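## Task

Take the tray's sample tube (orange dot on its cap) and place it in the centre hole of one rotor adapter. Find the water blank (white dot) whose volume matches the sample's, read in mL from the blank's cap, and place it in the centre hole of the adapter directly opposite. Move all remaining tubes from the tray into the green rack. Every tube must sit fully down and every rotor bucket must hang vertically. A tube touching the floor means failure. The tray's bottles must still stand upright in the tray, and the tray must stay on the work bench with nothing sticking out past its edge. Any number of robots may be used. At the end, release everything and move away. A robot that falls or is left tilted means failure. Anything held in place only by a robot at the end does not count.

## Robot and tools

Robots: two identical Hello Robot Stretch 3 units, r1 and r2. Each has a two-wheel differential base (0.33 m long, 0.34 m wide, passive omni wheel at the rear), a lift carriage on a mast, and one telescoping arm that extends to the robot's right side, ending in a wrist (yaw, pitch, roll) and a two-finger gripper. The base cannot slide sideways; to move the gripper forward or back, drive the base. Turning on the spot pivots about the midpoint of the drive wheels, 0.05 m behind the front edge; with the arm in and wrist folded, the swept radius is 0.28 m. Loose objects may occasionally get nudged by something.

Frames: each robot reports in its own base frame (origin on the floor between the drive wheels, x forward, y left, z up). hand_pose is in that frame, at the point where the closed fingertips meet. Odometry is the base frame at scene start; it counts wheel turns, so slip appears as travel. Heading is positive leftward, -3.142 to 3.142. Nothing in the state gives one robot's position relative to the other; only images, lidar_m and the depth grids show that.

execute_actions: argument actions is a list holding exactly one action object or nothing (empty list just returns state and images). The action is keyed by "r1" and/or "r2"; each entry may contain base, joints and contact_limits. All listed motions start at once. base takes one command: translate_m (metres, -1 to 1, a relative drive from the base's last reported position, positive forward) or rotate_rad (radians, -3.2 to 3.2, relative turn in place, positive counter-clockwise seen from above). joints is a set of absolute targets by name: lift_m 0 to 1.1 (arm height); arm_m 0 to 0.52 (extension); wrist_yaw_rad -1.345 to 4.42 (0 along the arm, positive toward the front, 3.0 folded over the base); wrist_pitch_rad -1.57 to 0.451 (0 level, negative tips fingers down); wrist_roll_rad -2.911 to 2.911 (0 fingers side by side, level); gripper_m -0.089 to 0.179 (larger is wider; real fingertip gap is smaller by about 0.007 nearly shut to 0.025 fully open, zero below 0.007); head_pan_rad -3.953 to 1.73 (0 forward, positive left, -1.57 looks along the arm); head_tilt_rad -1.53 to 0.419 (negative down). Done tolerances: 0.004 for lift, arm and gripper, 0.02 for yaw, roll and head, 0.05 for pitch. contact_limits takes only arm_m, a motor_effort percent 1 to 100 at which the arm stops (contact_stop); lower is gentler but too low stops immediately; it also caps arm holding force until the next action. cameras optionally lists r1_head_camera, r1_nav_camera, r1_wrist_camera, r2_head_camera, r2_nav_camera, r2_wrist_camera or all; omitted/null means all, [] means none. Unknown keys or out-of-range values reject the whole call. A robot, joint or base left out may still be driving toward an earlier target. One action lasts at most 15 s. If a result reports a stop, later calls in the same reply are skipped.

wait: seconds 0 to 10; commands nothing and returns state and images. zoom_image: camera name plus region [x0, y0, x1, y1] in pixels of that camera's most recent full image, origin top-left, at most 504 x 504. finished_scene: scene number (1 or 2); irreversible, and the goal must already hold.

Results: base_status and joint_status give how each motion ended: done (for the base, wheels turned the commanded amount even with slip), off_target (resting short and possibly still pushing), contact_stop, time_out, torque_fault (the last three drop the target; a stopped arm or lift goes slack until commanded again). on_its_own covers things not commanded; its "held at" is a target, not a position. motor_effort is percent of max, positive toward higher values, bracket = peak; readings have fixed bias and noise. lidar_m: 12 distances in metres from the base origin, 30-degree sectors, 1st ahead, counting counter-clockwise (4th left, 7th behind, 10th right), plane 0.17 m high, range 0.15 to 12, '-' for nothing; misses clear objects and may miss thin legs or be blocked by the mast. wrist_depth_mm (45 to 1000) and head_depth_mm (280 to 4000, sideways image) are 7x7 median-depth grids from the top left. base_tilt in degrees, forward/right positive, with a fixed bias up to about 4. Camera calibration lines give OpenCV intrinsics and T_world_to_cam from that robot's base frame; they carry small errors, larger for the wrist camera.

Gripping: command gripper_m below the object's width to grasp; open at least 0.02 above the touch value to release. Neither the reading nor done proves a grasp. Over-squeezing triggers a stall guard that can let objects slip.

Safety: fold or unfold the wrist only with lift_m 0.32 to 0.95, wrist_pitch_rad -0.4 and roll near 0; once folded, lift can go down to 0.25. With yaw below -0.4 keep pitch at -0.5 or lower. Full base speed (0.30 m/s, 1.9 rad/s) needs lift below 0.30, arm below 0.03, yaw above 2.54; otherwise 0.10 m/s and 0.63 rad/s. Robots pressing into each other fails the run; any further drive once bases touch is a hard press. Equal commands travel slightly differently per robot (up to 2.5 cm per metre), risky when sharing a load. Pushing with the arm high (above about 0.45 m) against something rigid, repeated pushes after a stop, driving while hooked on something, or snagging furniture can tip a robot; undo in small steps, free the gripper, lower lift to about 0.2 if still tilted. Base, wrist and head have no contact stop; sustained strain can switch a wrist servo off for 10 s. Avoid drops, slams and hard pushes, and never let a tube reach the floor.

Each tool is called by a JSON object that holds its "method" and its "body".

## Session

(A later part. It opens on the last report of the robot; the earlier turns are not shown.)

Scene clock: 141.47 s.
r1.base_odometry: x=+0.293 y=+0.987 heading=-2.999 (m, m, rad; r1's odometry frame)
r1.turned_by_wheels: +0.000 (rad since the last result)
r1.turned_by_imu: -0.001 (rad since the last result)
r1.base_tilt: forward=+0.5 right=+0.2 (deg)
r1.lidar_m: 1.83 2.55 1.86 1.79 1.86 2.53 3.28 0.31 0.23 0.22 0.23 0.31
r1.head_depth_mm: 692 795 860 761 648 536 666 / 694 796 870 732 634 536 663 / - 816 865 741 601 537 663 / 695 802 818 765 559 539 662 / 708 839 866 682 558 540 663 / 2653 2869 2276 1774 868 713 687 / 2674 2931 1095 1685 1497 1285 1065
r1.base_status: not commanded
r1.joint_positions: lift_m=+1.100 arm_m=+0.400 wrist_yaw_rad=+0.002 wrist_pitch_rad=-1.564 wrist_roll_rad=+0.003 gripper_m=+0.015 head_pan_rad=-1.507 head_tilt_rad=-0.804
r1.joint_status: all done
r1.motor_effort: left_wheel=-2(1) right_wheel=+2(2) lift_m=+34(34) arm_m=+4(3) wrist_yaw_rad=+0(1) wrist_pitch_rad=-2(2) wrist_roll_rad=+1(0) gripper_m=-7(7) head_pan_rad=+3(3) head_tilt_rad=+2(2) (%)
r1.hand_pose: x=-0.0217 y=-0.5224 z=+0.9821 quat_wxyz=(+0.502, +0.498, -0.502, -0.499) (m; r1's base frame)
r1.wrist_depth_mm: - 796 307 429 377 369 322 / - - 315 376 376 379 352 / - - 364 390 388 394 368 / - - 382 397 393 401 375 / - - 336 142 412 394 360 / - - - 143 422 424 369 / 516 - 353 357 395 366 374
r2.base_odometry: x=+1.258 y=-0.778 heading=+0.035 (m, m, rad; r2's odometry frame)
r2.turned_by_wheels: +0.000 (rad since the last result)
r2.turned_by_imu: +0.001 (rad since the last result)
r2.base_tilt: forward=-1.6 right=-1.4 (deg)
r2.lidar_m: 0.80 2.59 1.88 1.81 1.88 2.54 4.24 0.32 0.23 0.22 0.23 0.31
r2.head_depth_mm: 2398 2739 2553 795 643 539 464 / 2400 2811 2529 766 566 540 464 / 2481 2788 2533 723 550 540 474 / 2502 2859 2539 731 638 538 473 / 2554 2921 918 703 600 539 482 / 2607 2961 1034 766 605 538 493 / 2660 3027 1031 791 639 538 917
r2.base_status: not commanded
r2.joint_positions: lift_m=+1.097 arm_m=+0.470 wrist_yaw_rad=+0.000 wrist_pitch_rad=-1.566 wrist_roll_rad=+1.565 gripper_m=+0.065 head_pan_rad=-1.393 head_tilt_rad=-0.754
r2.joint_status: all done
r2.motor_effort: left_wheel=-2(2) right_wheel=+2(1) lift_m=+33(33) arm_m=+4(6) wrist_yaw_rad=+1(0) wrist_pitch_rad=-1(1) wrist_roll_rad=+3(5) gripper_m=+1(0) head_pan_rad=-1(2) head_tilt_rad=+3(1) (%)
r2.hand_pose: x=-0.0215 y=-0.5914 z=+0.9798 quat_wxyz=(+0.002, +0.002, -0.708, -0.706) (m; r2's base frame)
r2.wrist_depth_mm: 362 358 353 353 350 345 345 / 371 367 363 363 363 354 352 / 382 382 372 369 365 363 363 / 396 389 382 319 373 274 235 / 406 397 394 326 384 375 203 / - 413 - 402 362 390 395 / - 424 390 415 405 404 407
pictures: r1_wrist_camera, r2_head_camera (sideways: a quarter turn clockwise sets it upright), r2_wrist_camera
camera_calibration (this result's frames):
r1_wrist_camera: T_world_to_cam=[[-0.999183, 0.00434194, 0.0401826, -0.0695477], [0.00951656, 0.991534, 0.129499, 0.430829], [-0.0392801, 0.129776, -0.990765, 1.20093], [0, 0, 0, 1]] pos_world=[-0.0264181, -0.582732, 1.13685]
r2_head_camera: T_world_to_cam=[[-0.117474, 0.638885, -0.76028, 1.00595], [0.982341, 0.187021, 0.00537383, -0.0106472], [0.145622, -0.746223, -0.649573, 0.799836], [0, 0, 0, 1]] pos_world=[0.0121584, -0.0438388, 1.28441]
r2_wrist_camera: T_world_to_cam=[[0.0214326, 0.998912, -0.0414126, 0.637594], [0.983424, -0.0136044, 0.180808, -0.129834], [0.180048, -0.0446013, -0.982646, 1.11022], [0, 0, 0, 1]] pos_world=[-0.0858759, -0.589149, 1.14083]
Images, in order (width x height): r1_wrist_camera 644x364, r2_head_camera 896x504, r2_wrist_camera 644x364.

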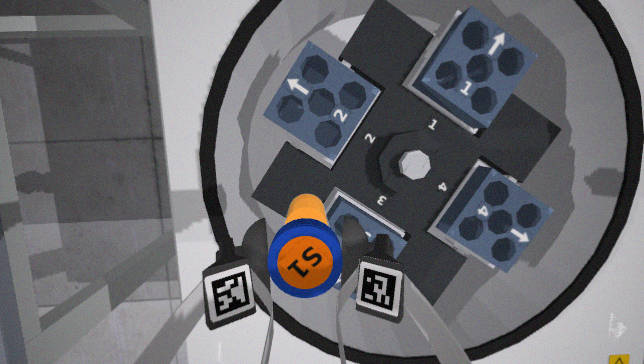

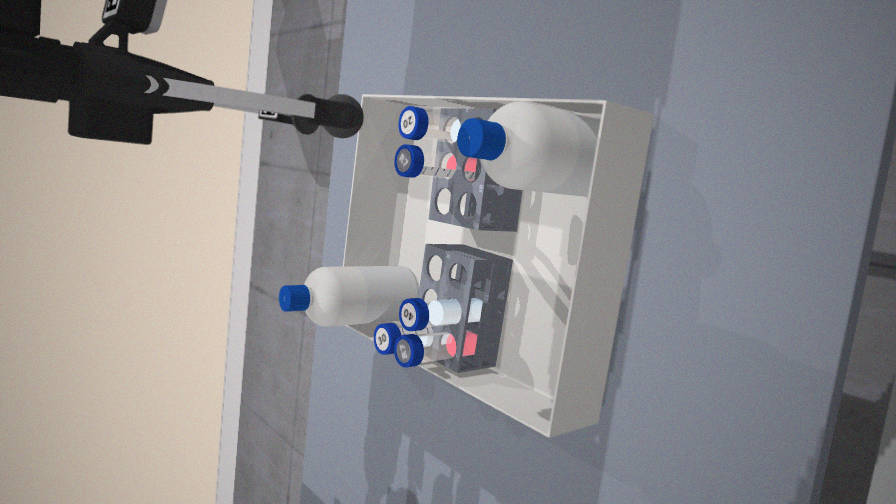

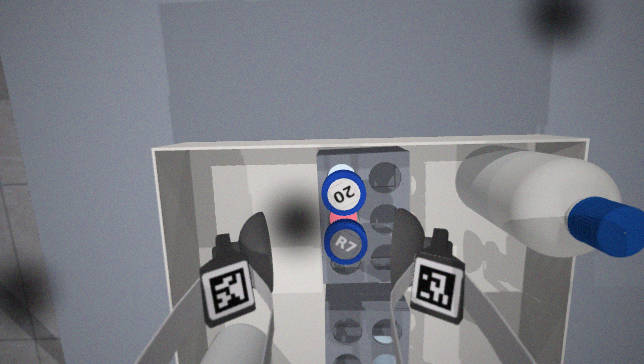

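{"method": "execute_actions", "body": {"actions": [{"r1":{"base":{"translate_m":-0.015},"joints":{"arm_m":0.496}},"r2":{"base":{"translate_m":-0.006},"joints":{"arm_m":0.463,"lift_m":1.04}}}], "cameras": []}}

{"method": "execute_actions", "body": {"actions": [{"r1":{"joints":{"lift_m":1.015}}}], "cameras": ["r1_wrist_camera","r1_head_camera","r2_wrist_camera","r2_head_camera"]}}

Scene clock: 150.70 s.
r1.base_odometry: x=+0.308 y=+0.989 heading=-2.999 (m, m, rad; r1's odometry frame)
r1.turned_by_wheels: +0.000 (rad since the last result)
r1.turned_by_imu: -0.001 (rad since the last result)
r1.base_tilt: forward=+0.6 right=+0.2 (deg)
r1.lidar_m: 1.85 2.54 1.86 1.79 1.85 2.54 3.27 0.31 0.23 0.22 0.23 0.31
r1.head_depth_mm: 692 790 857 762 647 536 665 / 693 796 873 730 634 536 662 / 707 782 871 741 615 536 663 / 694 782 835 760 558 539 664 / 695 802 835 689 561 540 660 / 2647 2890 2258 1427 809 584 685 / 2681 2891 2061 1672 1496 1251 707
r1.base_status: done
r1.joint_positions: lift_m=+1.100 arm_m=+0.496 wrist_yaw_rad=+0.002 wrist_pitch_rad=-1.564 wrist_roll_rad=+0.003 gripper_m=+0.015 head_pan_rad=-1.507 head_tilt_rad=-0.804
r1.joint_status: all done
r1.motor_effort: left_wheel=-1(6) right_wheel=+2(4) lift_m=+34(35) arm_m=+3(4) wrist_yaw_rad=-1(1) wrist_pitch_rad=-2(2) wrist_roll_rad=+1(1) gripper_m=-8(8) head_pan_rad=+3(3) head_tilt_rad=+1(0) (%)
r1.hand_pose: x=-0.0217 y=-0.6184 z=+0.9821 quat_wxyz=(+0.502, +0.498, -0.502, -0.499) (m; r1's base frame)
r1.wrist_depth_mm: 628 300 309 310 312 317 323 / - 895 315 347 412 341 330 / - - 318 394 390 386 339 / - - 364 373 395 408 349 / - - 367 142 395 420 362 / - - - 143 413 404 366 / - 728 350 410 436 416 373
r2.base_odometry: x=+1.252 y=-0.779 heading=+0.035 (m, m, rad; r2's odometry frame)
r2.turned_by_wheels: +0.000 (rad since the last result)
r2.turned_by_imu: +0.001 (rad since the last result)
r2.base_tilt: forward=-1.7 right=-1.4 (deg)
r2.lidar_m: 0.80 2.59 1.88 1.81 1.87 2.55 4.24 0.32 0.23 0.22 0.23 0.31
r2.head_depth_mm: - 2645 2548 794 643 541 464 / 2428 - 2589 743 594 539 464 / 2483 2809 2549 698 545 539 473 / 2522 2868 2552 734 639 538 474 / 2565 2929 913 702 599 538 482 / 2611 2982 1036 767 605 538 492 / 2661 3022 1036 792 641 537 922
r2.base_status: done
r2.joint_positions: lift_m=+1.040 arm_m=+0.463 wrist_yaw_rad=+0.000 wrist_pitch_rad=-1.566 wrist_roll_rad=+1.565 gripper_m=+0.065 head_pan_rad=-1.393 head_tilt_rad=-0.754
r2.joint_status: all done
r2.motor_effort: left_wheel=-1(6) right_wheel=+3(5) lift_m=+19(33) arm_m=-6(9) wrist_yaw_rad=+1(0) wrist_pitch_rad=-1(1) wrist_roll_rad=+4(3) gripper_m=+1(0) head_pan_rad=-1(2) head_tilt_rad=+3(2) (%)
r2.hand_pose: x=-0.0215 y=-0.5851 z=+0.9228 quat_wxyz=(+0.002, +0.002, -0.708, -0.706) (m; r2's base frame)
r2.wrist_depth_mm: 306 303 302 298 300 294 292 / 314 314 308 308 302 302 299 / 324 322 318 312 311 312 306 / 333 309 330 261 316 278 204 / 346 332 337 222 325 258 181 / 354 331 - 222 280 335 190 / 369 360 358 326 324 346 306
pictures: none
No camera images: the call's "cameras" was empty. Leave "cameras" out to get every camera's image.

Scene clock: 152.30 s.
r1.base_odometry: x=+0.308 y=+0.989 heading=-2.999 (m, m, rad; r1's odometry frame)
r1.turned_by_wheels: +0.000 (rad since the last result)
r1.turned_by_imu: +0.000 (rad since the last result)
r1.base_tilt: forward=+0.5 right=+0.2 (deg)
r1.lidar_m: 1.85 2.55 1.86 1.79 1.86 2.54 3.26 0.31 0.23 0.22 0.23 0.31
r1.head_depth_mm: 720 794 857 760 648 534 662 / 706 798 874 729 634 537 662 / - 818 877 741 614 536 662 / 694 809 837 759 560 539 662 / 696 799 832 690 561 540 662 / 2690 2857 2297 1415 806 583 686 / 2675 2896 2054 1669 1492 1253 702
r1.base_status: not commanded
r1.joint_positions: lift_m=+1.015 arm_m=+0.496 wrist_yaw_rad=+0.002 wrist_pitch_rad=-1.564 wrist_roll_rad=+0.003 gripper_m=+0.015 head_pan_rad=-1.507 head_tilt_rad=-0.804
r1.joint_status: all done
r1.motor_effort: left_wheel=-2(2) right_wheel=+2(2) lift_m=+23(32) arm_m=+3(4) wrist_yaw_rad=-1(1) wrist_pitch_rad=-2(2) wrist_roll_rad=+1(0) gripper_m=-8(8) head_pan_rad=+3(3) head_tilt_rad=+2(0) (%)
r1.hand_pose: x=-0.0217 y=-0.6184 z=+0.8975 quat_wxyz=(+0.502, +0.498, -0.502, -0.499) (m; r1's base frame)
r1.wrist_depth_mm: 557 224 226 227 261 249 236 / 975 229 230 347 363 321 264 / - 233 252 363 306 284 298 / - 238 311 283 312 291 330 / - 243 317 142 315 324 331 / - 252 - 143 303 327 345 / - 257 330 326 335 312 324
r2.base_odometry: x=+1.252 y=-0.779 heading=+0.035 (m, m, rad; r2's odometry frame)
r2.turned_by_wheels: +0.000 (rad since the last result)
r2.turned_by_imu: +0.000 (rad since the last result)
r2.base_tilt: forward=-1.7 right=-1.3 (deg)
r2.lidar_m: 0.80 2.60 1.89 1.81 1.87 2.54 4.24 0.32 0.23 0.22 0.23 0.31
r2.head_depth_mm: - 2658 2558 795 643 539 463 / 2433 - 2582 744 594 539 464 / 2497 2783 2520 699 545 539 473 / 2522 2880 2535 732 640 539 473 / 2563 2898 913 701 601 538 483 / 2619 2996 1038 765 606 538 492 / 2664 3030 1034 791 640 538 921
r2.base_status: not commanded
r2.joint_positions: lift_m=+1.040 arm_m=+0.463 wrist_yaw_rad=+0.000 wrist_pitch_rad=-1.566 wrist_roll_rad=+1.565 gripper_m=+0.065 head_pan_rad=-1.393 head_tilt_rad=-0.754
r2.joint_status: not commanded
r2.motor_effort: left_wheel=-2(2) right_wheel=+1(1) lift_m=+18(18) arm_m=-6(6) wrist_yaw_rad=-1(0) wrist_pitch_rad=-1(1) wrist_roll_rad=+3(4) gripper_m=+0(0) head_pan_rad=-2(1) head_tilt_rad=+1(2) (%)
r2.hand_pose: x=-0.0215 y=-0.5851 z=+0.9228 quat_wxyz=(+0.002, +0.002, -0.708, -0.706) (m; r2's base frame)
r2.wrist_depth_mm: 307 303 301 299 299 298 292 / 316 313 311 309 306 301 301 / 325 323 314 314 309 307 303 / 336 312 322 261 315 277 203 / 345 329 331 221 328 258 181 / 356 334 - 224 279 337 189 / 366 360 356 327 324 347 305
pictures: r1_head_camera (sideways: a quarter turn clockwise sets it upright), r1_wrist_camera, r2_head_camera (sideways: a quarter turn clockwise sets it upright), r2_wrist_camera
camera_calibration (this result's frames):
r1_head_camera: T_world_to_cam=[[-0.0392882, 0.723684, -0.689012, 0.91977], [0.999085, 0.0401179, -0.0148321, 0.00613242], [0.0169079, -0.688964, -0.724598, 0.902746], [0, 0, 0, 1]] pos_world=[0.0147457, -0.0439102, 1.28795]
r1_wrist_camera: T_world_to_cam=[[-0.999183, 0.00434168, 0.0401826, -0.0657338], [0.0095163, 0.991534, 0.129499, 0.536962], [-0.0392802, 0.129775, -0.990765, 1.12963], [0, 0, 0, 1]] pos_world=[-0.0264181, -0.678729, 1.0523]
r2_head_camera: T_world_to_cam=[[-0.117474, 0.638884, -0.760281, 1.00595], [0.982341, 0.187021, 0.00537383, -0.0106472], [0.145622, -0.746224, -0.649573, 0.799836], [0, 0, 0, 1]] pos_world=[0.0121584, -0.0438388, 1.28441]
r2_wrist_camera: T_world_to_cam=[[0.0214322, 0.998912, -0.0414126, 0.628922], [0.983424, -0.013604, 0.180808, -0.119432], [0.180048, -0.0446012, -0.982646, 1.05444], [0, 0, 0, 1]] pos_world=[-0.0858759, -0.582834, 1.08378]
Images, in order (width x height): r1_head_camera 896x504, r1_wrist_camera 644x364, r2_head_camera 896x504, r2_wrist_camera 644x364.

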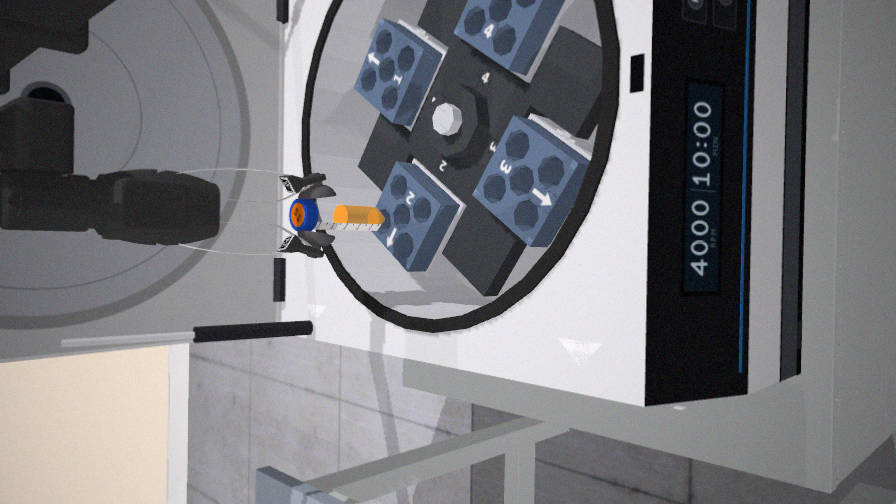

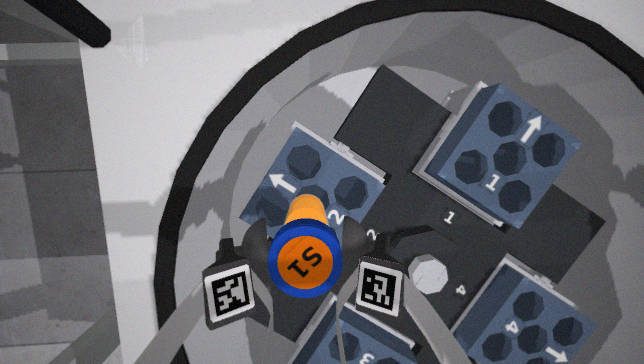

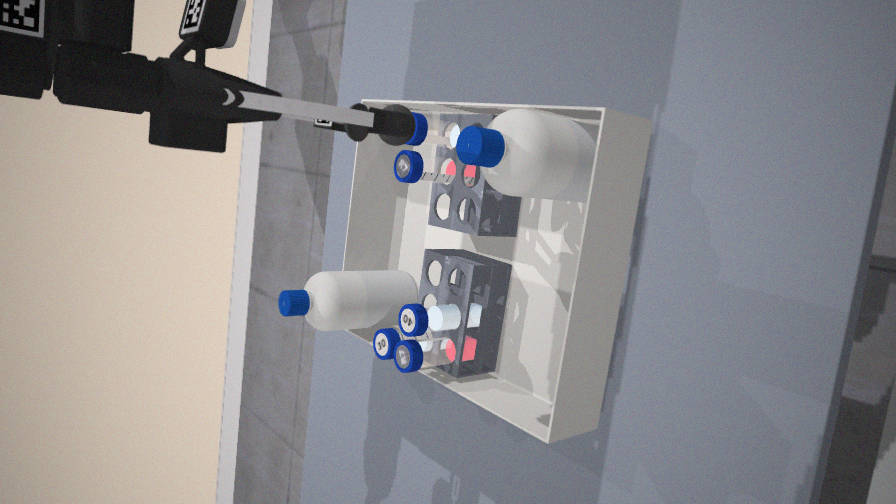

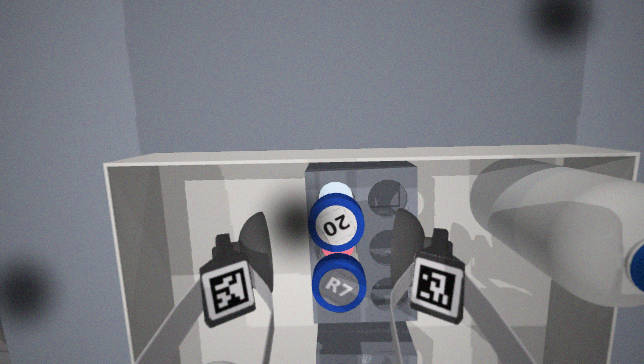

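{"method": "execute_actions", "body": {"actions": [{"r1":{"joints":{"lift_m":0.96}},"r2":{"joints":{"lift_m":0.988}}}], "cameras": ["r1_wrist_camera","r2_wrist_camera"]}}

{"method": "execute_actions", "body": {"actions": [{"r1":{"joints":{"lift_m":0.912}},"r2":{"joints":{"gripper_m":0.015}}}], "cameras": ["r1_wrist_camera","r1_head_camera","r2_wrist_camera"]}}

Scene clock: 160.40 s.
r1.base_odometry: x=+0.308 y=+0.989 heading=-2.999 (m, m, rad; r1's odometry frame)
r1.turned_by_wheels: +0.000 (rad since the last result)
r1.turned_by_imu: -0.001 (rad since the last result)
r1.base_tilt: forward=+0.5 right=+0.3 (deg)
r1.lidar_m: 1.84 2.54 1.86 1.79 1.85 2.54 3.27 0.31 0.23 0.22 0.23 0.31
r1.head_depth_mm: 668 - 853 758 647 535 664 / - 796 875 733 634 537 665 / - 806 866 737 615 538 662 / 696 804 846 756 560 539 664 / 696 802 838 687 560 541 662 / 2662 2866 2287 1426 809 583 688 / 2674 2899 2048 1690 1479 1252 705
r1.base_status: not commanded
r1.joint_positions: lift_m=+0.960 arm_m=+0.496 wrist_yaw_rad=+0.002 wrist_pitch_rad=-1.564 wrist_roll_rad=+0.003 gripper_m=+0.015 head_pan_rad=-1.507 head_tilt_rad=-0.804
r1.joint_status: all done
r1.motor_effort: left_wheel=-2(2) right_wheel=+3(3) lift_m=+24(25) arm_m=+2(3) wrist_yaw_rad=-1(1) wrist_pitch_rad=-2(2) wrist_roll_rad=+0(0) gripper_m=-8(7) head_pan_rad=+3(3) head_tilt_rad=+1(1) (%)
r1.hand_pose: x=-0.0217 y=-0.6184 z=+0.8425 quat_wxyz=(+0.502, +0.498, -0.502, -0.499) (m; r1's base frame)
r1.wrist_depth_mm: 171 173 174 185 261 249 213 / 175 176 177 349 245 288 253 / 179 180 254 255 250 243 232 / 185 184 275 227 257 241 242 / 189 188 289 142 261 266 269 / - 194 - 142 246 270 276 / - 199 270 271 275 274 260
r2.base_odometry: x=+1.252 y=-0.779 heading=+0.035 (m, m, rad; r2's odometry frame)
r2.turned_by_wheels: +0.000 (rad since the last result)
r2.turned_by_imu: +0.001 (rad since the last result)
r2.base_tilt: forward=-1.8 right=-1.3 (deg)
r2.lidar_m: 0.80 2.59 1.88 1.81 1.87 2.54 4.25 0.32 0.23 0.22 0.23 0.31
r2.head_depth_mm: 2294 2777 2447 796 644 539 464 / 2403 2700 992 744 593 540 463 / 2498 2786 2573 698 544 539 473 / 2514 2881 2527 733 637 539 473 / 2565 2930 914 701 601 538 483 / 2607 2979 1035 765 605 538 492 / 2644 3034 1036 792 640 537 921
r2.base_status: not commanded
r2.joint_positions: lift_m=+0.988 arm_m=+0.463 wrist_yaw_rad=+0.000 wrist_pitch_rad=-1.566 wrist_roll_rad=+1.565 gripper_m=+0.065 head_pan_rad=-1.393 head_tilt_rad=-0.754
r2.joint_status: all done
r2.motor_effort: left_wheel=-1(2) right_wheel=+2(2) lift_m=+19(17) arm_m=-6(6) wrist_yaw_rad=+0(1) wrist_pitch_rad=-1(1) wrist_roll_rad=+3(3) gripper_m=+1(0) head_pan_rad=-1(1) head_tilt_rad=+2(2) (%)
r2.hand_pose: x=-0.0215 y=-0.5851 z=+0.8707 quat_wxyz=(+0.002, +0.002, -0.708, -0.706) (m; r2's base frame)
r2.wrist_depth_mm: 258 255 253 251 247 247 246 / 266 263 259 260 255 253 250 / 271 269 266 264 262 259 257 / 276 261 275 217 211 250 199 / 256 276 281 156 242 258 168 / 297 287 - 163 222 279 163 / 307 270 298 161 250 287 276
pictures: r1_wrist_camera, r2_wrist_camera
camera_calibration (this result's frames):
r1_wrist_camera: T_world_to_cam=[[-0.999183, 0.00434268, 0.0401826, -0.0635235], [0.0095173, 0.991534, 0.129499, 0.544084], [-0.03928, 0.129776, -0.990765, 1.07514], [0, 0, 0, 1]] pos_world=[-0.0264181, -0.67873, 0.99731]
r2_wrist_camera: T_world_to_cam=[[0.0214323, 0.998912, -0.0414126, 0.626768], [0.983424, -0.0136041, 0.180808, -0.11003], [0.180048, -0.0446013, -0.982646, 1.00334], [0, 0, 0, 1]] pos_world=[-0.0858759, -0.582833, 1.03177]
Images, in order (width x height): r1_wrist_camera 644x364, r2_wrist_camera 644x364.

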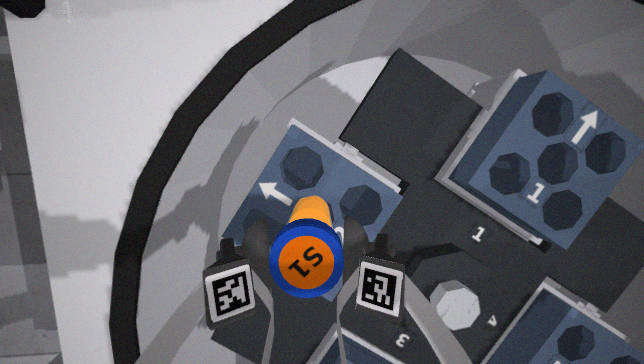

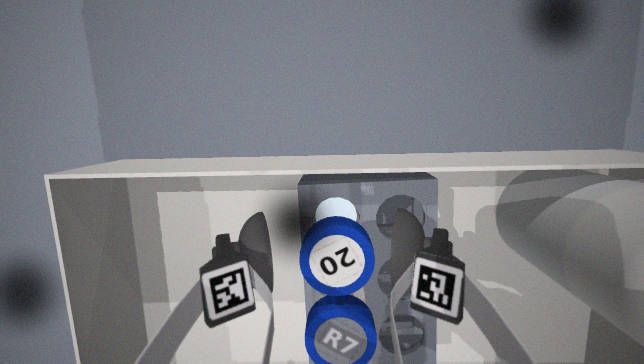

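Scene clock: 161.77 s.
r1.base_odometry: x=+0.308 y=+0.989 heading=-2.999 (m, m, rad; r1's odometry frame)
r1.turned_by_wheels: +0.000 (rad since the last result)
r1.turned_by_imu: +0.000 (rad since the last result)
r1.base_tilt: forward=+0.5 right=+0.2 (deg)
r1.lidar_m: 1.85 2.54 1.86 1.79 1.86 2.53 3.27 0.31 0.23 0.22 0.23 0.31
r1.head_depth_mm: 690 - - 739 647 535 662 / 668 833 869 734 634 536 664 / 670 - 872 740 618 537 663 / 694 800 835 754 560 539 667 / 697 802 836 689 559 541 662 / 2688 2904 2300 1427 808 584 686 / 2708 2923 2032 1674 1486 1248 703
r1.base_status: not commanded
r1.joint_positions: lift_m=+0.912 arm_m=+0.496 wrist_yaw_rad=+0.002 wrist_pitch_rad=-1.567 wrist_roll_rad=+0.003 gripper_m=+0.015 head_pan_rad=-1.507 head_tilt_rad=-0.804
r1.joint_status: all done
r1.motor_effort: left_wheel=-2(2) right_wheel=+4(4) lift_m=+22(22) arm_m=+3(3) wrist_yaw_rad=-1(1) wrist_pitch_rad=-1(2) wrist_roll_rad=+0(1) gripper_m=-9(8) head_pan_rad=+3(4) head_tilt_rad=+3(1) (%)
r1.hand_pose: x=-0.0217 y=-0.6176 z=+0.7947 quat_wxyz=(+0.501, +0.499, -0.501, -0.500) (m; r1's base frame)
r1.wrist_depth_mm: 127 129 127 186 240 249 216 / 130 130 165 310 199 212 183 / 133 132 238 205 203 204 181 / 135 148 255 186 207 207 191 / 137 174 202 142 213 216 193 / 140 191 - 143 214 208 225 / 144 184 220 222 222 195 227
r2.base_odometry: x=+1.252 y=-0.779 heading=+0.035 (m, m, rad; r2's odometry frame)
r2.turned_by_wheels: +0.000 (rad since the last result)
r2.turned_by_imu: +0.000 (rad since the last result)
r2.base_tilt: forward=-1.7 right=-1.3 (deg)
r2.lidar_m: 0.81 2.59 1.88 1.81 1.87 2.55 4.22 0.32 0.23 0.22 0.23 0.31
r2.head_depth_mm: 2300 2763 2445 796 643 540 464 / 2402 2720 994 744 595 539 464 / 2480 2771 2520 698 545 539 473 / 2528 2860 2566 731 637 539 472 / 2562 2908 914 700 600 538 483 / 2620 2978 1035 764 604 538 492 / 2676 3024 1032 791 640 538 920
r2.base_status: not commanded
r2.joint_positions: lift_m=+0.988 arm_m=+0.463 wrist_yaw_rad=+0.000 wrist_pitch_rad=-1.566 wrist_roll_rad=+1.565 gripper_m=+0.015 head_pan_rad=-1.393 head_tilt_rad=-0.754
r2.joint_status: all done
r2.motor_effort: left_wheel=-2(1) right_wheel=+2(2) lift_m=+18(18) arm_m=-6(6) wrist_yaw_rad=+1(0) wrist_pitch_rad=-1(1) wrist_roll_rad=+4(3) gripper_m=-9(83) head_pan_rad=-1(2) head_tilt_rad=+2(2) (%)
r2.hand_pose: x=-0.0215 y=-0.5851 z=+0.8707 quat_wxyz=(+0.002, +0.002, -0.708, -0.706) (m; r2's base frame)
r2.wrist_depth_mm: 258 256 252 251 249 247 245 / 263 261 262 257 256 253 250 / 272 270 266 265 261 261 257 / 279 260 270 215 209 251 199 / 258 281 279 152 267 258 169 / 298 287 289 155 - 282 164 / 308 287 297 161 244 288 274
pictures: r1_head_camera (sideways: a quarter turn clockwise sets it upright), r1_wrist_camera, r2_wrist_camera
camera_calibration (this result's frames):
r1_head_camera: T_world_to_cam=[[-0.0392882, 0.723684, -0.689012, 0.91977], [0.999085, 0.0401179, -0.0148321, 0.00613242], [0.0169079, -0.688964, -0.724598, 0.902746], [0, 0, 0, 1]] pos_world=[0.0147457, -0.0439102, 1.28795]
r1_wrist_camera: T_world_to_cam=[[-0.999183, 0.00421892, 0.0402005, -0.0616953], [0.00951706, 0.991133, 0.13253, 0.54685], [-0.0392849, 0.132804, -0.990363, 1.02917], [0, 0, 0, 1]] pos_world=[-0.0264185, -0.678419, 0.949256]
r2_wrist_camera: T_world_to_cam=[[0.0214335, 0.998912, -0.0414126, 0.626768], [0.983424, -0.0136053, 0.180808, -0.11003], [0.180048, -0.0446015, -0.982646, 1.00334], [0, 0, 0, 1]] pos_world=[-0.0858759, -0.582833, 1.03177]
Images, in order (width x height): r1_head_camera 896x504, r1_wrist_camera 644x364, r2_wrist_camera 644x364.

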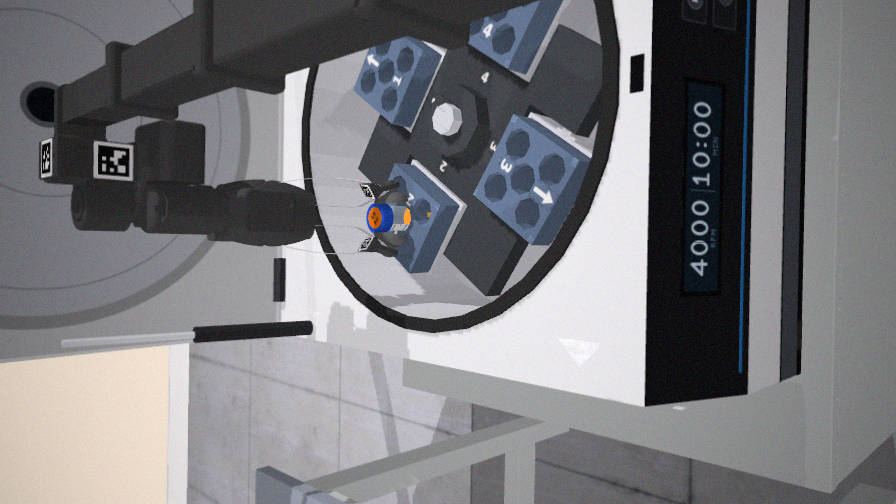

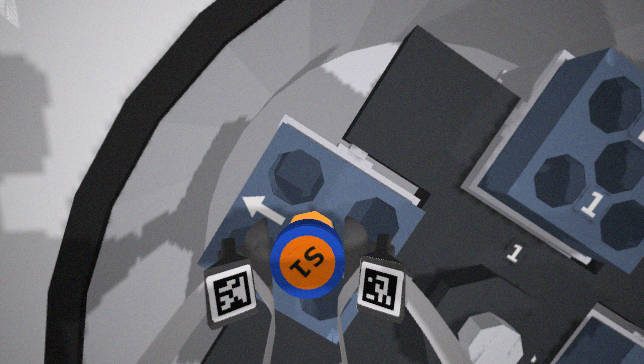

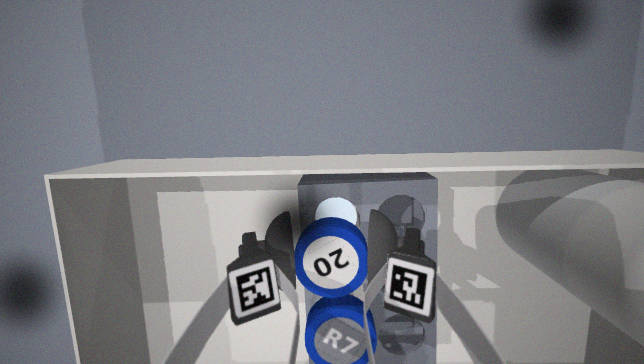

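{"method": "execute_actions", "body": {"actions": [{"r1":{"joints":{"gripper_m":0.065}},"r2":{"joints":{"lift_m":1.097}}}], "cameras": []}}

{"method": "execute_actions", "body": {"actions": [{"r1":{"joints":{"lift_m":1.1}},"r2":{"base":{"translate_m":-0.15}}}], "cameras": ["r1_wrist_camera","r1_head_camera"]}}

{"method": "execute_actions", "body": {"actions": [{"r1":{"joints":{"arm_m":0.4}},"r2":{"base":{"translate_m":-0.164},"joints":{"wrist_roll_rad":0,"arm_m":0.39}}}], "cameras": ["r2_wrist_camera"]}}

{"method": "execute_actions", "body": {"actions": [{"r1":{"base":{"translate_m":1.0}}}], "cameras": ["r1_wrist_camera"]}}

Scene clock: 175.63 s.
r1.base_odometry: x=+0.308 y=+0.989 heading=-2.999 (m, m, rad; r1's odometry frame)
r1.turned_by_wheels: +0.000 (rad since the last result)
r1.turned_by_imu: -0.001 (rad since the last result)
r1.base_tilt: forward=+0.5 right=+0.3 (deg)
r1.lidar_m: 1.85 2.55 1.86 1.79 1.85 2.54 3.27 0.31 0.23 0.22 0.23 0.31
r1.head_depth_mm: 691 - - 739 649 537 663 / 670 834 869 733 635 535 665 / 669 836 882 741 616 540 662 / 695 799 836 751 561 539 662 / 694 803 839 688 561 539 660 / 2683 2943 2258 1425 808 584 684 / 2686 2885 2051 1674 1494 1263 700
r1.base_status: not commanded
r1.joint_positions: lift_m=+0.912 arm_m=+0.496 wrist_yaw_rad=+0.002 wrist_pitch_rad=-1.567 wrist_roll_rad=+0.003 gripper_m=+0.065 head_pan_rad=-1.507 head_tilt_rad=-0.804
r1.joint_status: all done
r1.motor_effort: left_wheel=-1(2) right_wheel=+2(4) lift_m=+22(22) arm_m=+3(3) wrist_yaw_rad=-1(1) wrist_pitch_rad=-1(1) wrist_roll_rad=+1(0) gripper_m=+1(82) head_pan_rad=+3(3) head_tilt_rad=+0(0) (%)
r1.hand_pose: x=-0.0217 y=-0.6176 z=+0.7946 quat_wxyz=(+0.501, +0.499, -0.501, -0.500) (m; r1's base frame)
r1.wrist_depth_mm: 127 128 127 187 242 250 214 / 130 130 164 306 198 213 182 / 133 132 242 205 202 204 181 / 136 147 252 188 207 207 191 / 137 174 250 179 212 215 195 / 139 180 187 184 - 207 224 / 143 183 220 219 221 202 227
r2.base_odometry: x=+1.252 y=-0.779 heading=+0.035 (m, m, rad; r2's odometry frame)
r2.turned_by_wheels: +0.000 (rad since the last result)
r2.turned_by_imu: +0.001 (rad since the last result)
r2.base_tilt: forward=-1.7 right=-1.3 (deg)
r2.lidar_m: 0.80 2.60 1.88 1.81 1.88 2.54 4.23 0.32 0.23 0.22 0.23 0.31
r2.head_depth_mm: 2408 2715 2566 796 643 539 463 / 2378 2842 2549 766 594 539 463 / 2488 2805 2542 698 544 539 473 / 2524 2857 2531 730 638 538 473 / 2559 2924 914 701 600 538 482 / 2608 2996 1035 765 605 538 493 / 2646 3024 1033 791 641 538 920
r2.base_status: not commanded
r2.joint_positions: lift_m=+1.097 arm_m=+0.463 wrist_yaw_rad=+0.000 wrist_pitch_rad=-1.566 wrist_roll_rad=+1.565 gripper_m=+0.015 head_pan_rad=-1.393 head_tilt_rad=-0.754
r2.joint_status: all done
r2.motor_effort: left_wheel=-1(1) right_wheel=+1(2) lift_m=+34(37) arm_m=-5(7) wrist_yaw_rad=+0(0) wrist_pitch_rad=-1(1) wrist_roll_rad=+3(3) gripper_m=-8(8) head_pan_rad=-2(2) head_tilt_rad=+2(1) (%)
r2.hand_pose: x=-0.0215 y=-0.5851 z=+0.9790 quat_wxyz=(+0.002, +0.002, -0.708, -0.706) (m; r2's base frame)
r2.wrist_depth_mm: 360 360 357 353 348 345 345 / 369 368 364 361 356 355 352 / 382 375 370 368 365 366 357 / 391 384 383 375 372 277 361 / 407 398 392 152 382 263 206 / 418 411 404 155 - 394 393 / - 431 406 355 402 393 410
pictures: none
No camera images: the call's "cameras" was empty. Leave "cameras" out to get every camera's image.

Scene clock: 178.47 s.
r1.base_odometry: x=+0.308 y=+0.989 heading=-2.999 (m, m, rad; r1's odometry frame)
r1.turned_by_wheels: +0.000 (rad since the last result)
r1.turned_by_imu: -0.001 (rad since the last result)
r1.base_tilt: forward=+0.5 right=+0.2 (deg)
r1.lidar_m: 1.85 2.54 1.86 1.79 1.85 2.54 3.27 0.31 0.23 0.22 0.23 0.31
r1.head_depth_mm: 694 798 854 759 648 535 661 / 690 798 875 732 635 537 663 / 709 798 876 743 617 537 663 / 697 804 863 756 560 538 663 / 695 801 833 691 559 541 662 / 2698 2888 2272 1437 805 585 687 / 2705 2962 2059 1675 1492 1250 704
r1.base_status: not commanded
r1.joint_positions: lift_m=+1.100 arm_m=+0.496 wrist_yaw_rad=+0.002 wrist_pitch_rad=-1.567 wrist_roll_rad=+0.003 gripper_m=+0.065 head_pan_rad=-1.507 head_tilt_rad=-0.804
r1.joint_status: all done
r1.motor_effort: left_wheel=-2(2) right_wheel=+2(2) lift_m=+34(35) arm_m=+3(3) wrist_yaw_rad=-1(1) wrist_pitch_rad=-1(1) wrist_roll_rad=+0(0) gripper_m=+1(1) head_pan_rad=+3(3) head_tilt_rad=+1(2) (%)
r1.hand_pose: x=-0.0217 y=-0.6176 z=+0.9822 quat_wxyz=(+0.501, +0.499, -0.501, -0.500) (m; r1's base frame)
r1.wrist_depth_mm: 625 301 304 306 310 315 323 / - 886 313 355 424 341 326 / - - 321 403 388 389 338 / - - 364 369 400 407 351 / - - 403 406 411 416 366 / - - 453 411 - 405 370 / - 665 354 416 434 413 373
r2.base_odometry: x=+1.102 y=-0.784 heading=+0.035 (m, m, rad; r2's odometry frame)
r2.turned_by_wheels: +0.000 (rad since the last result)
r2.turned_by_imu: +0.002 (rad since the last result)
r2.base_tilt: forward=-1.7 right=-1.3 (deg)
r2.lidar_m: 0.84 2.59 1.88 1.81 1.87 2.55 4.09 0.32 0.23 0.22 0.23 0.31
r2.head_depth_mm: 2408 2723 2550 795 643 538 464 / 2387 2850 2539 795 642 540 463 / 2493 2813 2543 793 643 539 473 / 2514 2867 2542 732 625 539 473 / 2586 2898 1034 674 567 538 482 / 2602 2989 826 733 608 538 493 / 2677 3041 1035 717 608 537 922
r2.base_status: done
r2.joint_positions: lift_m=+1.097 arm_m=+0.463 wrist_yaw_rad=+0.000 wrist_pitch_rad=-1.566 wrist_roll_rad=+1.565 gripper_m=+0.015 head_pan_rad=-1.393 head_tilt_rad=-0.754
r2.joint_status: not commanded
r2.motor_effort: left_wheel=-1(8) right_wheel=+2(3) lift_m=+34(34) arm_m=-7(6) wrist_yaw_rad=+1(0) wrist_pitch_rad=-1(1) wrist_roll_rad=+3(4) gripper_m=-8(8) head_pan_rad=-2(2) head_tilt_rad=+2(3) (%)
r2.hand_pose: x=-0.0215 y=-0.5851 z=+0.9790 quat_wxyz=(+0.002, +0.002, -0.708, -0.706) (m; r2's base frame)
r2.wrist_depth_mm: 361 361 355 351 346 348 348 / 371 364 361 363 357 353 353 / 382 381 379 372 365 367 363 / 397 388 386 380 376 379 366 / 407 399 396 153 387 387 383 / 429 410 382 155 - 361 397 / - 429 418 366 407 304 407
pictures: r1_head_camera (sideways: a quarter turn clockwise sets it upright), r1_wrist_camera
camera_calibration (this result's frames):
r1_head_camera: T_world_to_cam=[[-0.0392881, 0.723684, -0.689012, 0.91977], [0.999085, 0.0401178, -0.0148321, 0.00613242], [0.0169078, -0.688964, -0.724598, 0.902746], [0, 0, 0, 1]] pos_world=[0.0147457, -0.0439102, 1.28795]
r1_wrist_camera: T_world_to_cam=[[-0.999183, 0.00421877, 0.0402008, -0.0692331], [0.00951925, 0.991126, 0.132588, 0.521927], [-0.0392847, 0.132862, -0.990356, 1.21488], [0, 0, 0, 1]] pos_world=[-0.0264186, -0.678415, 1.13674]
Images, in order (width x height): r1_head_camera 896x504, r1_wrist_camera 644x364.

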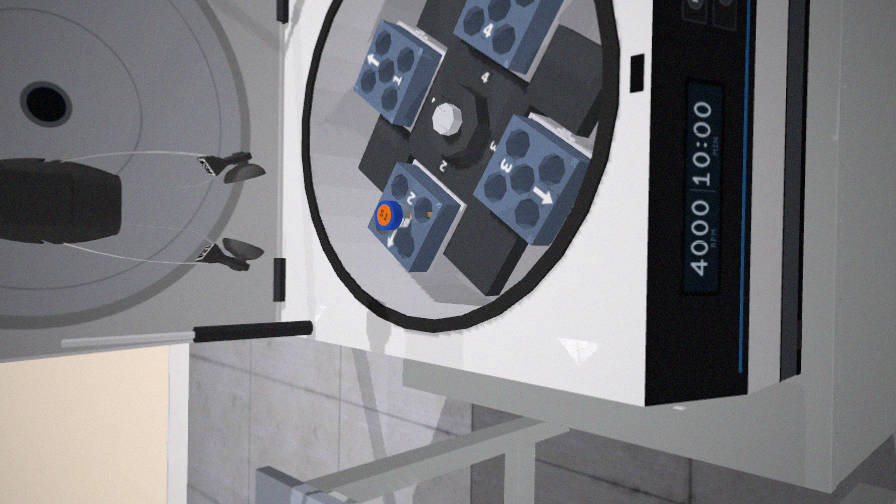

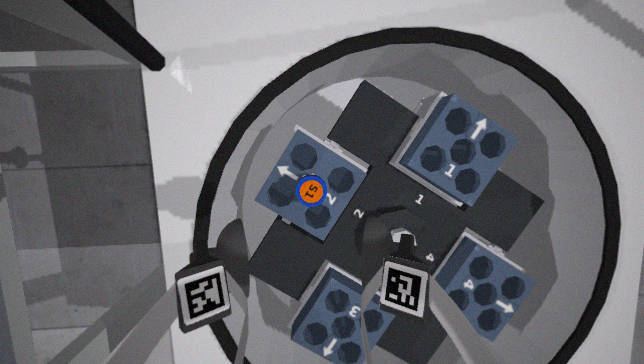

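Scene clock: 181.43 s.
r1.base_odometry: x=+0.308 y=+0.989 heading=-2.999 (m, m, rad; r1's odometry frame)
r1.turned_by_wheels: +0.000 (rad since the last result)
r1.turned_by_imu: -0.001 (rad since the last result)
r1.base_tilt: forward=+0.6 right=+0.2 (deg)
r1.lidar_m: 1.85 2.55 1.86 1.79 1.85 2.53 3.27 0.31 0.23 0.22 0.23 0.31
r1.head_depth_mm: 691 796 859 760 647 535 664 / 695 791 872 733 633 536 663 / - 814 878 743 615 538 663 / 695 799 843 756 559 538 663 / 694 799 834 689 558 540 664 / 2681 2888 2244 1429 808 585 688 / 2691 2890 2057 1676 1478 1259 703
r1.base_status: not commanded
r1.joint_positions: lift_m=+1.100 arm_m=+0.400 wrist_yaw_rad=+0.002 wrist_pitch_rad=-1.567 wrist_roll_rad=+0.003 gripper_m=+0.065 head_pan_rad=-1.507 head_tilt_rad=-0.804
r1.joint_status: all done
r1.motor_effort: left_wheel=-2(2) right_wheel=+2(2) lift_m=+33(33) arm_m=-4(5) wrist_yaw_rad=-1(2) wrist_pitch_rad=-1(1) wrist_roll_rad=+0(0) gripper_m=+1(1) head_pan_rad=+3(3) head_tilt_rad=+1(1) (%)
r1.hand_pose: x=-0.0217 y=-0.5222 z=+0.9822 quat_wxyz=(+0.501, +0.499, -0.501, -0.500) (m; r1's base frame)
r1.wrist_depth_mm: 954 307 305 421 373 369 320 / - - 349 362 376 393 337 / - - 383 388 387 400 356 / - - 389 393 397 404 358 / - - 404 402 406 399 358 / - 853 375 408 - 413 367 / 518 - 353 361 387 370 373
r2.base_odometry: x=+0.938 y=-0.790 heading=+0.035 (m, m, rad; r2's odometry frame)
r2.turned_by_wheels: +0.000 (rad since the last result)
r2.turned_by_imu: +0.002 (rad since the last result)
r2.base_tilt: forward=-1.7 right=-1.4 (deg)
r2.lidar_m: 0.85 2.58 1.88 1.81 1.87 2.55 3.93 0.32 0.23 0.22 0.23 0.31
r2.head_depth_mm: - 2739 2556 798 643 538 464 / 2426 - 2636 693 643 539 464 / 2502 2806 2534 794 642 539 474 / 2544 2857 2533 792 642 538 483 / 2550 2933 1034 794 642 539 483 / 2618 3023 1034 726 639 538 492 / 2675 3052 1035 695 596 537 923
r2.base_status: done
r2.joint_positions: lift_m=+1.097 arm_m=+0.390 wrist_yaw_rad=+0.000 wrist_pitch_rad=-1.566 wrist_roll_rad=+0.007 gripper_m=+0.015 head_pan_rad=-1.393 head_tilt_rad=-0.754
r2.joint_status: all done
r2.motor_effort: left_wheel=-2(5) right_wheel=+3(4) lift_m=+34(34) arm_m=-5(5) wrist_yaw_rad=+1(0) wrist_pitch_rad=-1(1) wrist_roll_rad=-4(4) gripper_m=-8(8) head_pan_rad=-1(2) head_tilt_rad=+0(1) (%)
r2.hand_pose: x=-0.0216 y=-0.5124 z=+0.9790 quat_wxyz=(+0.499, +0.497, -0.502, -0.501) (m; r2's base frame)
r2.wrist_depth_mm: 349 353 355 353 352 350 347 / 345 361 367 363 361 356 359 / 344 379 371 362 358 364 366 / 350 381 386 381 373 380 375 / 357 402 394 152 386 386 389 / 343 409 406 154 - 397 398 / 404 419 418 420 414 411 412
pictures: r2_wrist_camera
camera_calibration (this result's frames):
r2_wrist_camera: T_world_to_cam=[[-0.998732, 0.0342382, -0.036908, 0.0378637], [0.0271548, 0.983703, 0.177736, 0.364797], [0.0423919, 0.176509, -0.983386, 1.22397], [0, 0, 0, 1]] pos_world=[-0.0239767, -0.57619, 1.14019]
Images, in order (width x height): r2_wrist_camera 644x364.

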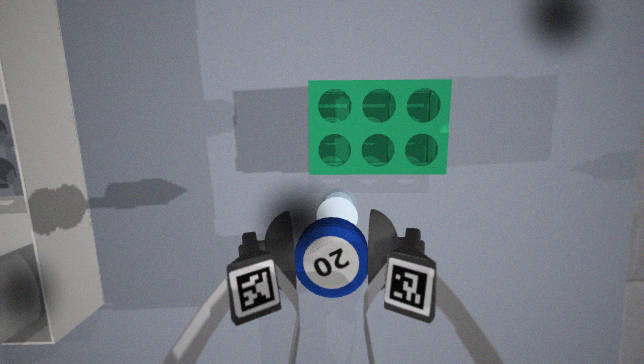

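Scene clock: 192.93 s.
r1.base_odometry: x=-0.682 y=+0.847 heading=-2.999 (m, m, rad; r1's odometry frame)
r1.turned_by_wheels: +0.000 (rad since the last result)
r1.turned_by_imu: -0.003 (rad since the last result)
r1.base_tilt: forward=+0.5 right=+0.3 (deg)
r1.lidar_m: 4.53 2.52 1.86 1.79 1.86 2.53 0.86 0.62 0.93 0.90 0.94 0.86
r1.head_depth_mm: 2670 2888 919 736 613 527 1123 / 2610 2898 917 735 613 528 1127 / - 2926 888 733 613 526 1148 / 2658 2930 791 558 599 527 1144 / 2677 2910 867 711 598 527 1141 / 2632 2823 781 710 597 526 1130 / 2688 2917 821 705 598 528 1142
r1.base_status: done
r1.joint_positions: lift_m=+1.100 arm_m=+0.400 wrist_yaw_rad=+0.002 wrist_pitch_rad=-1.567 wrist_roll_rad=+0.003 gripper_m=+0.065 head_pan_rad=-1.507 head_tilt_rad=-0.804
r1.joint_status: not commanded
r1.motor_effort: left_wheel=-2(1) right_wheel=+2(9) lift_m=+34(34) arm_m=-3(4) wrist_yaw_rad=-1(0) wrist_pitch_rad=-1(1) wrist_roll_rad=+0(0) gripper_m=+1(0) head_pan_rad=+3(4) head_tilt_rad=+2(1) (%)
r1.hand_pose: x=-0.0217 y=-0.5222 z=+0.9822 quat_wxyz=(+0.501, +0.499, -0.501, -0.500) (m; r1's base frame)
r1.wrist_depth_mm: 332 341 345 350 357 360 368 / 338 346 297 359 367 368 371 / 297 311 302 369 376 381 384 / 345 366 370 377 383 389 393 / 366 378 378 390 390 400 404 / 366 382 243 393 - 410 414 / 390 398 225 402 413 422 427
r2.base_odometry: x=+0.938 y=-0.790 heading=+0.035 (m, m, rad; r2's odometry frame)
r2.turned_by_wheels: +0.000 (rad since the last result)
r2.turned_by_imu: +0.002 (rad since the last result)
r2.base_tilt: forward=-1.7 right=-1.3 (deg)
r2.lidar_m: 0.85 2.58 1.88 1.81 1.87 2.54 3.92 0.32 0.23 0.22 0.23 0.32
r2.head_depth_mm: - 2754 2552 796 643 540 464 / 2412 - 2663 694 643 538 464 / 2451 2810 2554 795 642 540 473 / 2549 2875 2540 791 642 539 483 / 2580 2917 1035 792 642 538 483 / 2603 2915 1031 727 639 538 492 / 2610 3059 1035 698 597 538 920
r2.base_status: not commanded
r2.joint_positions: lift_m=+1.097 arm_m=+0.390 wrist_yaw_rad=+0.000 wrist_pitch_rad=-1.566 wrist_roll_rad=+0.007 gripper_m=+0.015 head_pan_rad=-1.393 head_tilt_rad=-0.754
r2.joint_status: not commanded
r2.motor_effort: left_wheel=-2(2) right_wheel=+2(1) lift_m=+34(34) arm_m=-6(6) wrist_yaw_rad=+0(0) wrist_pitch_rad=-1(1) wrist_roll_rad=-5(5) gripper_m=-9(9) head_pan_rad=-1(1) head_tilt_rad=+2(2) (%)
r2.hand_pose: x=-0.0216 y=-0.5124 z=+0.9790 quat_wxyz=(+0.499, +0.497, -0.502, -0.501) (m; r2's base frame)
r2.wrist_depth_mm: 348 361 355 354 349 354 345 / 345 364 367 361 357 360 356 / 346 376 374 365 360 368 364 / 348 392 378 384 380 375 375 / 359 396 394 152 386 384 386 / 343 407 407 154 - 395 396 / 402 419 414 417 417 407 405
pictures: r1_wrist_camera
camera_calibration (this result's frames):
r1_wrist_camera: T_world_to_cam=[[-0.999183, 0.00421855, 0.0402008, -0.0696359], [0.00951903, 0.991126, 0.132588, 0.427327], [-0.0392848, 0.132862, -0.990356, 1.2022], [0, 0, 0, 1]] pos_world=[-0.0264186, -0.582968, 1.13674]
Images, in order (width x height): r1_wrist_camera 644x364.

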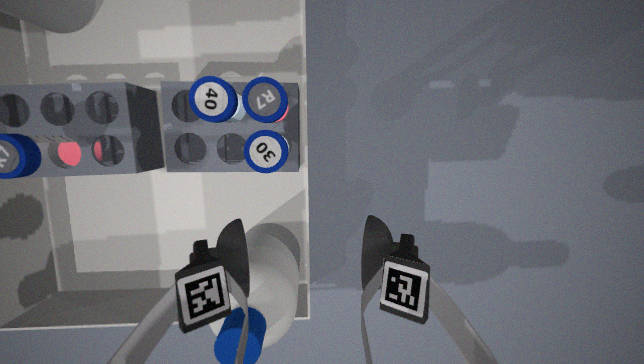

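{"method": "execute_actions", "body": {"actions": [{"r1":{"base":{"translate_m":0.034},"joints":{"arm_m":0.446}},"r2":{"base":{"translate_m":-0.004},"joints":{"arm_m":0.464}}}], "cameras": []}}

{"method": "execute_actions", "body": {"actions": [{"r1":{"joints":{"lift_m":1.03}},"r2":{"joints":{"lift_m":1.055,"head_pan_rad":-1.55}}}], "cameras": ["r1_wrist_camera","r2_wrist_camera","r2_head_camera"]}}

Scene clock: 203.00 s.
r1.base_odometry: x=-0.716 y=+0.842 heading=-2.999 (m, m, rad; r1's odometry frame)
r1.turned_by_wheels: +0.000 (rad since the last result)
r1.turned_by_imu: -0.001 (rad since the last result)
r1.base_tilt: forward=+0.5 right=+0.2 (deg)
r1.lidar_m: 4.50 2.52 1.86 1.79 1.86 2.54 0.85 0.65 0.93 0.90 0.93 0.83
r1.head_depth_mm: 2666 2906 911 734 615 529 1128 / 2652 2842 920 734 614 526 1125 / - 2960 871 676 599 527 1144 / 2643 2901 846 562 598 525 1141 / 2713 2898 869 711 600 527 1144 / 2662 2885 772 718 598 525 1148 / 2687 2892 917 690 597 526 1137
r1.base_status: done
r1.joint_positions: lift_m=+1.100 arm_m=+0.446 wrist_yaw_rad=+0.002 wrist_pitch_rad=-1.567 wrist_roll_rad=+0.003 gripper_m=+0.065 head_pan_rad=-1.507 head_tilt_rad=-0.804
r1.joint_status: all done
r1.motor_effort: left_wheel=-1(3) right_wheel=+2(8) lift_m=+34(34) arm_m=+4(5) wrist_yaw_rad=-1(1) wrist_pitch_rad=-1(1) wrist_roll_rad=+0(0) gripper_m=+1(2) head_pan_rad=+3(3) head_tilt_rad=+1(1) (%)
r1.hand_pose: x=-0.0217 y=-0.5676 z=+0.9822 quat_wxyz=(+0.501, +0.499, -0.501, -0.500) (m; r1's base frame)
r1.wrist_depth_mm: 246 342 343 353 354 357 367 / 308 352 353 359 363 370 378 / 309 355 357 361 372 378 385 / 302 313 341 312 378 389 391 / 306 375 377 386 389 400 405 / 345 382 387 359 - 409 412 / 350 357 341 261 413 424 420
r2.base_odometry: x=+0.934 y=-0.790 heading=+0.035 (m, m, rad; r2's odometry frame)
r2.turned_by_wheels: +0.000 (rad since the last result)
r2.turned_by_imu: +0.001 (rad since the last result)
r2.base_tilt: forward=-1.6 right=-1.4 (deg)
r2.lidar_m: 0.84 2.59 1.87 1.80 1.87 2.55 3.93 0.32 0.23 0.22 0.23 0.31
r2.head_depth_mm: 2429 2738 2545 796 643 539 464 / 2413 2855 996 715 642 540 463 / 2494 2802 2555 793 642 540 473 / 2524 2841 2551 793 641 538 483 / 2565 2922 1037 792 643 538 483 / 2573 2878 1038 730 641 537 492 / 2651 3063 1034 696 600 537 919
r2.base_status: done
r2.joint_positions: lift_m=+1.097 arm_m=+0.464 wrist_yaw_rad=+0.000 wrist_pitch_rad=-1.566 wrist_roll_rad=+0.006 gripper_m=+0.015 head_pan_rad=-1.393 head_tilt_rad=-0.754
r2.joint_status: all done
r2.motor_effort: left_wheel=-2(5) right_wheel=+2(3) lift_m=+34(34) arm_m=+4(4) wrist_yaw_rad=+1(0) wrist_pitch_rad=-1(1) wrist_roll_rad=-4(4) gripper_m=-9(9) head_pan_rad=-1(2) head_tilt_rad=+1(2) (%)
r2.hand_pose: x=-0.0216 y=-0.5857 z=+0.9790 quat_wxyz=(+0.500, +0.497, -0.502, -0.501) (m; r2's base frame)
r2.wrist_depth_mm: 358 354 356 349 352 348 349 / 353 371 369 367 365 357 356 / 345 374 372 372 369 370 365 / 346 389 384 371 348 377 375 / 350 399 390 152 354 393 391 / 368 403 403 154 - 398 398 / 346 420 421 412 415 410 405
pictures: none
No camera images: the call's "cameras" was empty. Leave "cameras" out to get every camera's image.

Scene clock: 204.47 s.
r1.base_odometry: x=-0.716 y=+0.842 heading=-2.999 (m, m, rad; r1's odometry frame)
r1.turned_by_wheels: +0.000 (rad since the last result)
r1.turned_by_imu: +0.000 (rad since the last result)
r1.base_tilt: forward=+0.5 right=+0.2 (deg)
r1.lidar_m: 4.50 2.53 1.86 1.79 1.86 2.54 0.86 0.65 0.93 0.90 0.94 0.83
r1.head_depth_mm: 2698 2870 912 737 613 526 1125 / 2783 2908 920 731 614 527 1126 / - 2762 855 676 600 529 1147 / 2706 2899 842 563 598 526 1141 / 2694 2890 864 711 599 525 1145 / 2648 2880 772 720 598 526 1137 / 2725 2978 910 689 597 527 1147
r1.base_status: not commanded
r1.joint_positions: lift_m=+1.030 arm_m=+0.446 wrist_yaw_rad=+0.002 wrist_pitch_rad=-1.567 wrist_roll_rad=+0.003 gripper_m=+0.065 head_pan_rad=-1.507 head_tilt_rad=-0.804
r1.joint_status: all done
r1.motor_effort: left_wheel=-1(2) right_wheel=+2(2) lift_m=+23(32) arm_m=+4(3) wrist_yaw_rad=-1(2) wrist_pitch_rad=-1(1) wrist_roll_rad=+1(0) gripper_m=+0(0) head_pan_rad=+3(3) head_tilt_rad=+1(2) (%)
r1.hand_pose: x=-0.0217 y=-0.5676 z=+0.9126 quat_wxyz=(+0.501, +0.499, -0.501, -0.500) (m; r1's base frame)
r1.wrist_depth_mm: 248 278 280 284 289 293 298 / 280 284 287 288 296 300 305 / 285 285 238 249 305 307 311 / 236 245 240 240 310 314 321 / 244 286 274 188 319 323 330 / 308 310 319 313 - 332 336 / 314 318 321 249 335 340 345
r2.base_odometry: x=+0.934 y=-0.790 heading=+0.035 (m, m, rad; r2's odometry frame)
r2.turned_by_wheels: +0.000 (rad since the last result)
r2.turned_by_imu: +0.000 (rad since the last result)
r2.base_tilt: forward=-1.6 right=-1.3 (deg)
r2.lidar_m: 0.85 2.59 1.88 1.81 1.87 2.55 3.93 0.32 0.23 0.22 0.23 0.32
r2.head_depth_mm: 2482 2767 2554 796 644 539 473 / 2447 2811 2543 792 643 539 473 / - 2840 2542 759 642 539 473 / 2502 2825 2655 793 642 538 473 / 2488 2836 2521 793 641 538 483 / 2495 2858 2549 792 641 537 482 / 2508 2843 1374 731 624 537 482
r2.base_status: not commanded
r2.joint_positions: lift_m=+1.055 arm_m=+0.464 wrist_yaw_rad=+0.000 wrist_pitch_rad=-1.566 wrist_roll_rad=+0.006 gripper_m=+0.015 head_pan_rad=-1.543 head_tilt_rad=-0.754
r2.joint_status: all done
r2.motor_effort: left_wheel=-2(2) right_wheel=+2(2) lift_m=+19(31) arm_m=+4(3) wrist_yaw_rad=+0(0) wrist_pitch_rad=-1(1) wrist_roll_rad=-4(4) gripper_m=-9(8) head_pan_rad=-1(11) head_tilt_rad=+3(2) (%)
r2.hand_pose: x=-0.0216 y=-0.5857 z=+0.9377 quat_wxyz=(+0.500, +0.497, -0.502, -0.501) (m; r2's base frame)
r2.wrist_depth_mm: 316 318 317 316 314 309 309 / 326 325 326 322 318 318 317 / 332 336 333 330 329 327 326 / 336 340 342 282 310 336 335 / 341 352 349 152 286 344 344 / 343 365 363 155 - 352 353 / 340 373 374 372 371 364 363
pictures: r1_wrist_camera, r2_head_camera (sideways: a quarter turn clockwise sets it upright), r2_wrist_camera
camera_calibration (this result's frames):
r1_wrist_camera: T_world_to_cam=[[-0.999183, 0.00421864, 0.0402008, -0.0666483], [0.00951912, 0.991126, 0.132588, 0.481588], [-0.0392847, 0.132862, -0.990356, 1.13936], [0, 0, 0, 1]] pos_world=[-0.0264186, -0.628411, 1.0672]
r2_head_camera: T_world_to_cam=[[-0.0209419, 0.649232, -0.760302, 1.00539], [0.999243, 0.0385248, 0.00537348, -0.0107498], [0.0327791, -0.759614, -0.649548, 0.800492], [0, 0, 0, 1]] pos_world=[0.00555708, -0.0442527, 1.28442]
r2_wrist_camera: T_world_to_cam=[[-0.998747, 0.0337986, -0.0369059, 0.0385927], [0.0267218, 0.983714, 0.177746, 0.44423], [0.0423125, 0.176537, -0.983384, 1.19638], [0, 0, 0, 1]] pos_world=[-0.0239482, -0.649505, 1.09897]
Images, in order (width x height): r1_wrist_camera 644x364, r2_head_camera 896x504, r2_wrist_camera 644x364.

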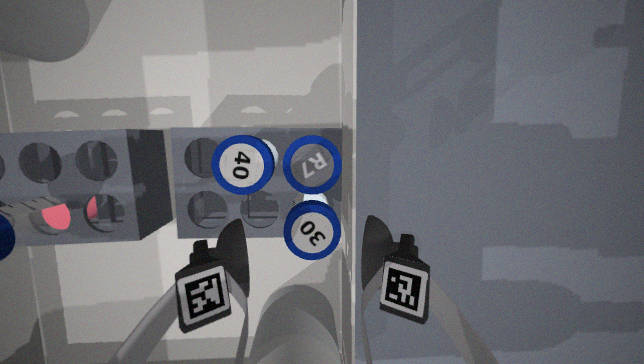

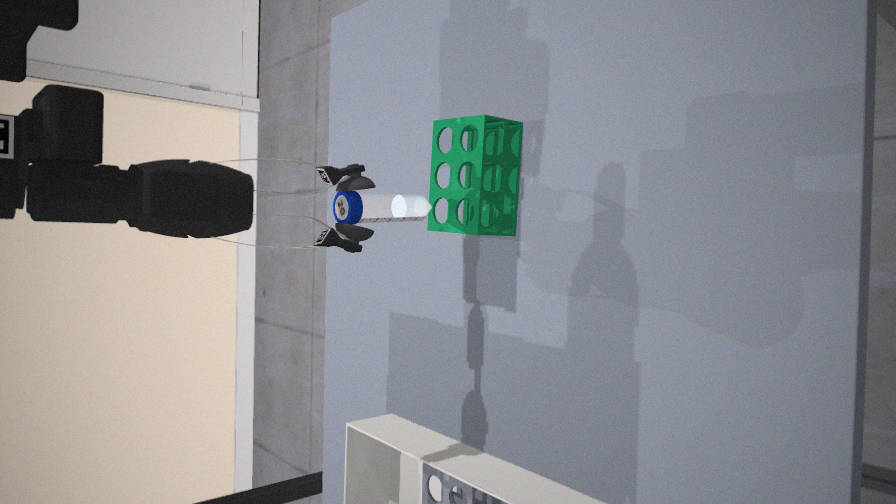

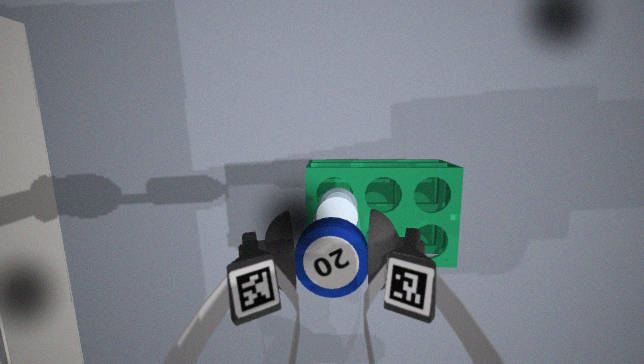

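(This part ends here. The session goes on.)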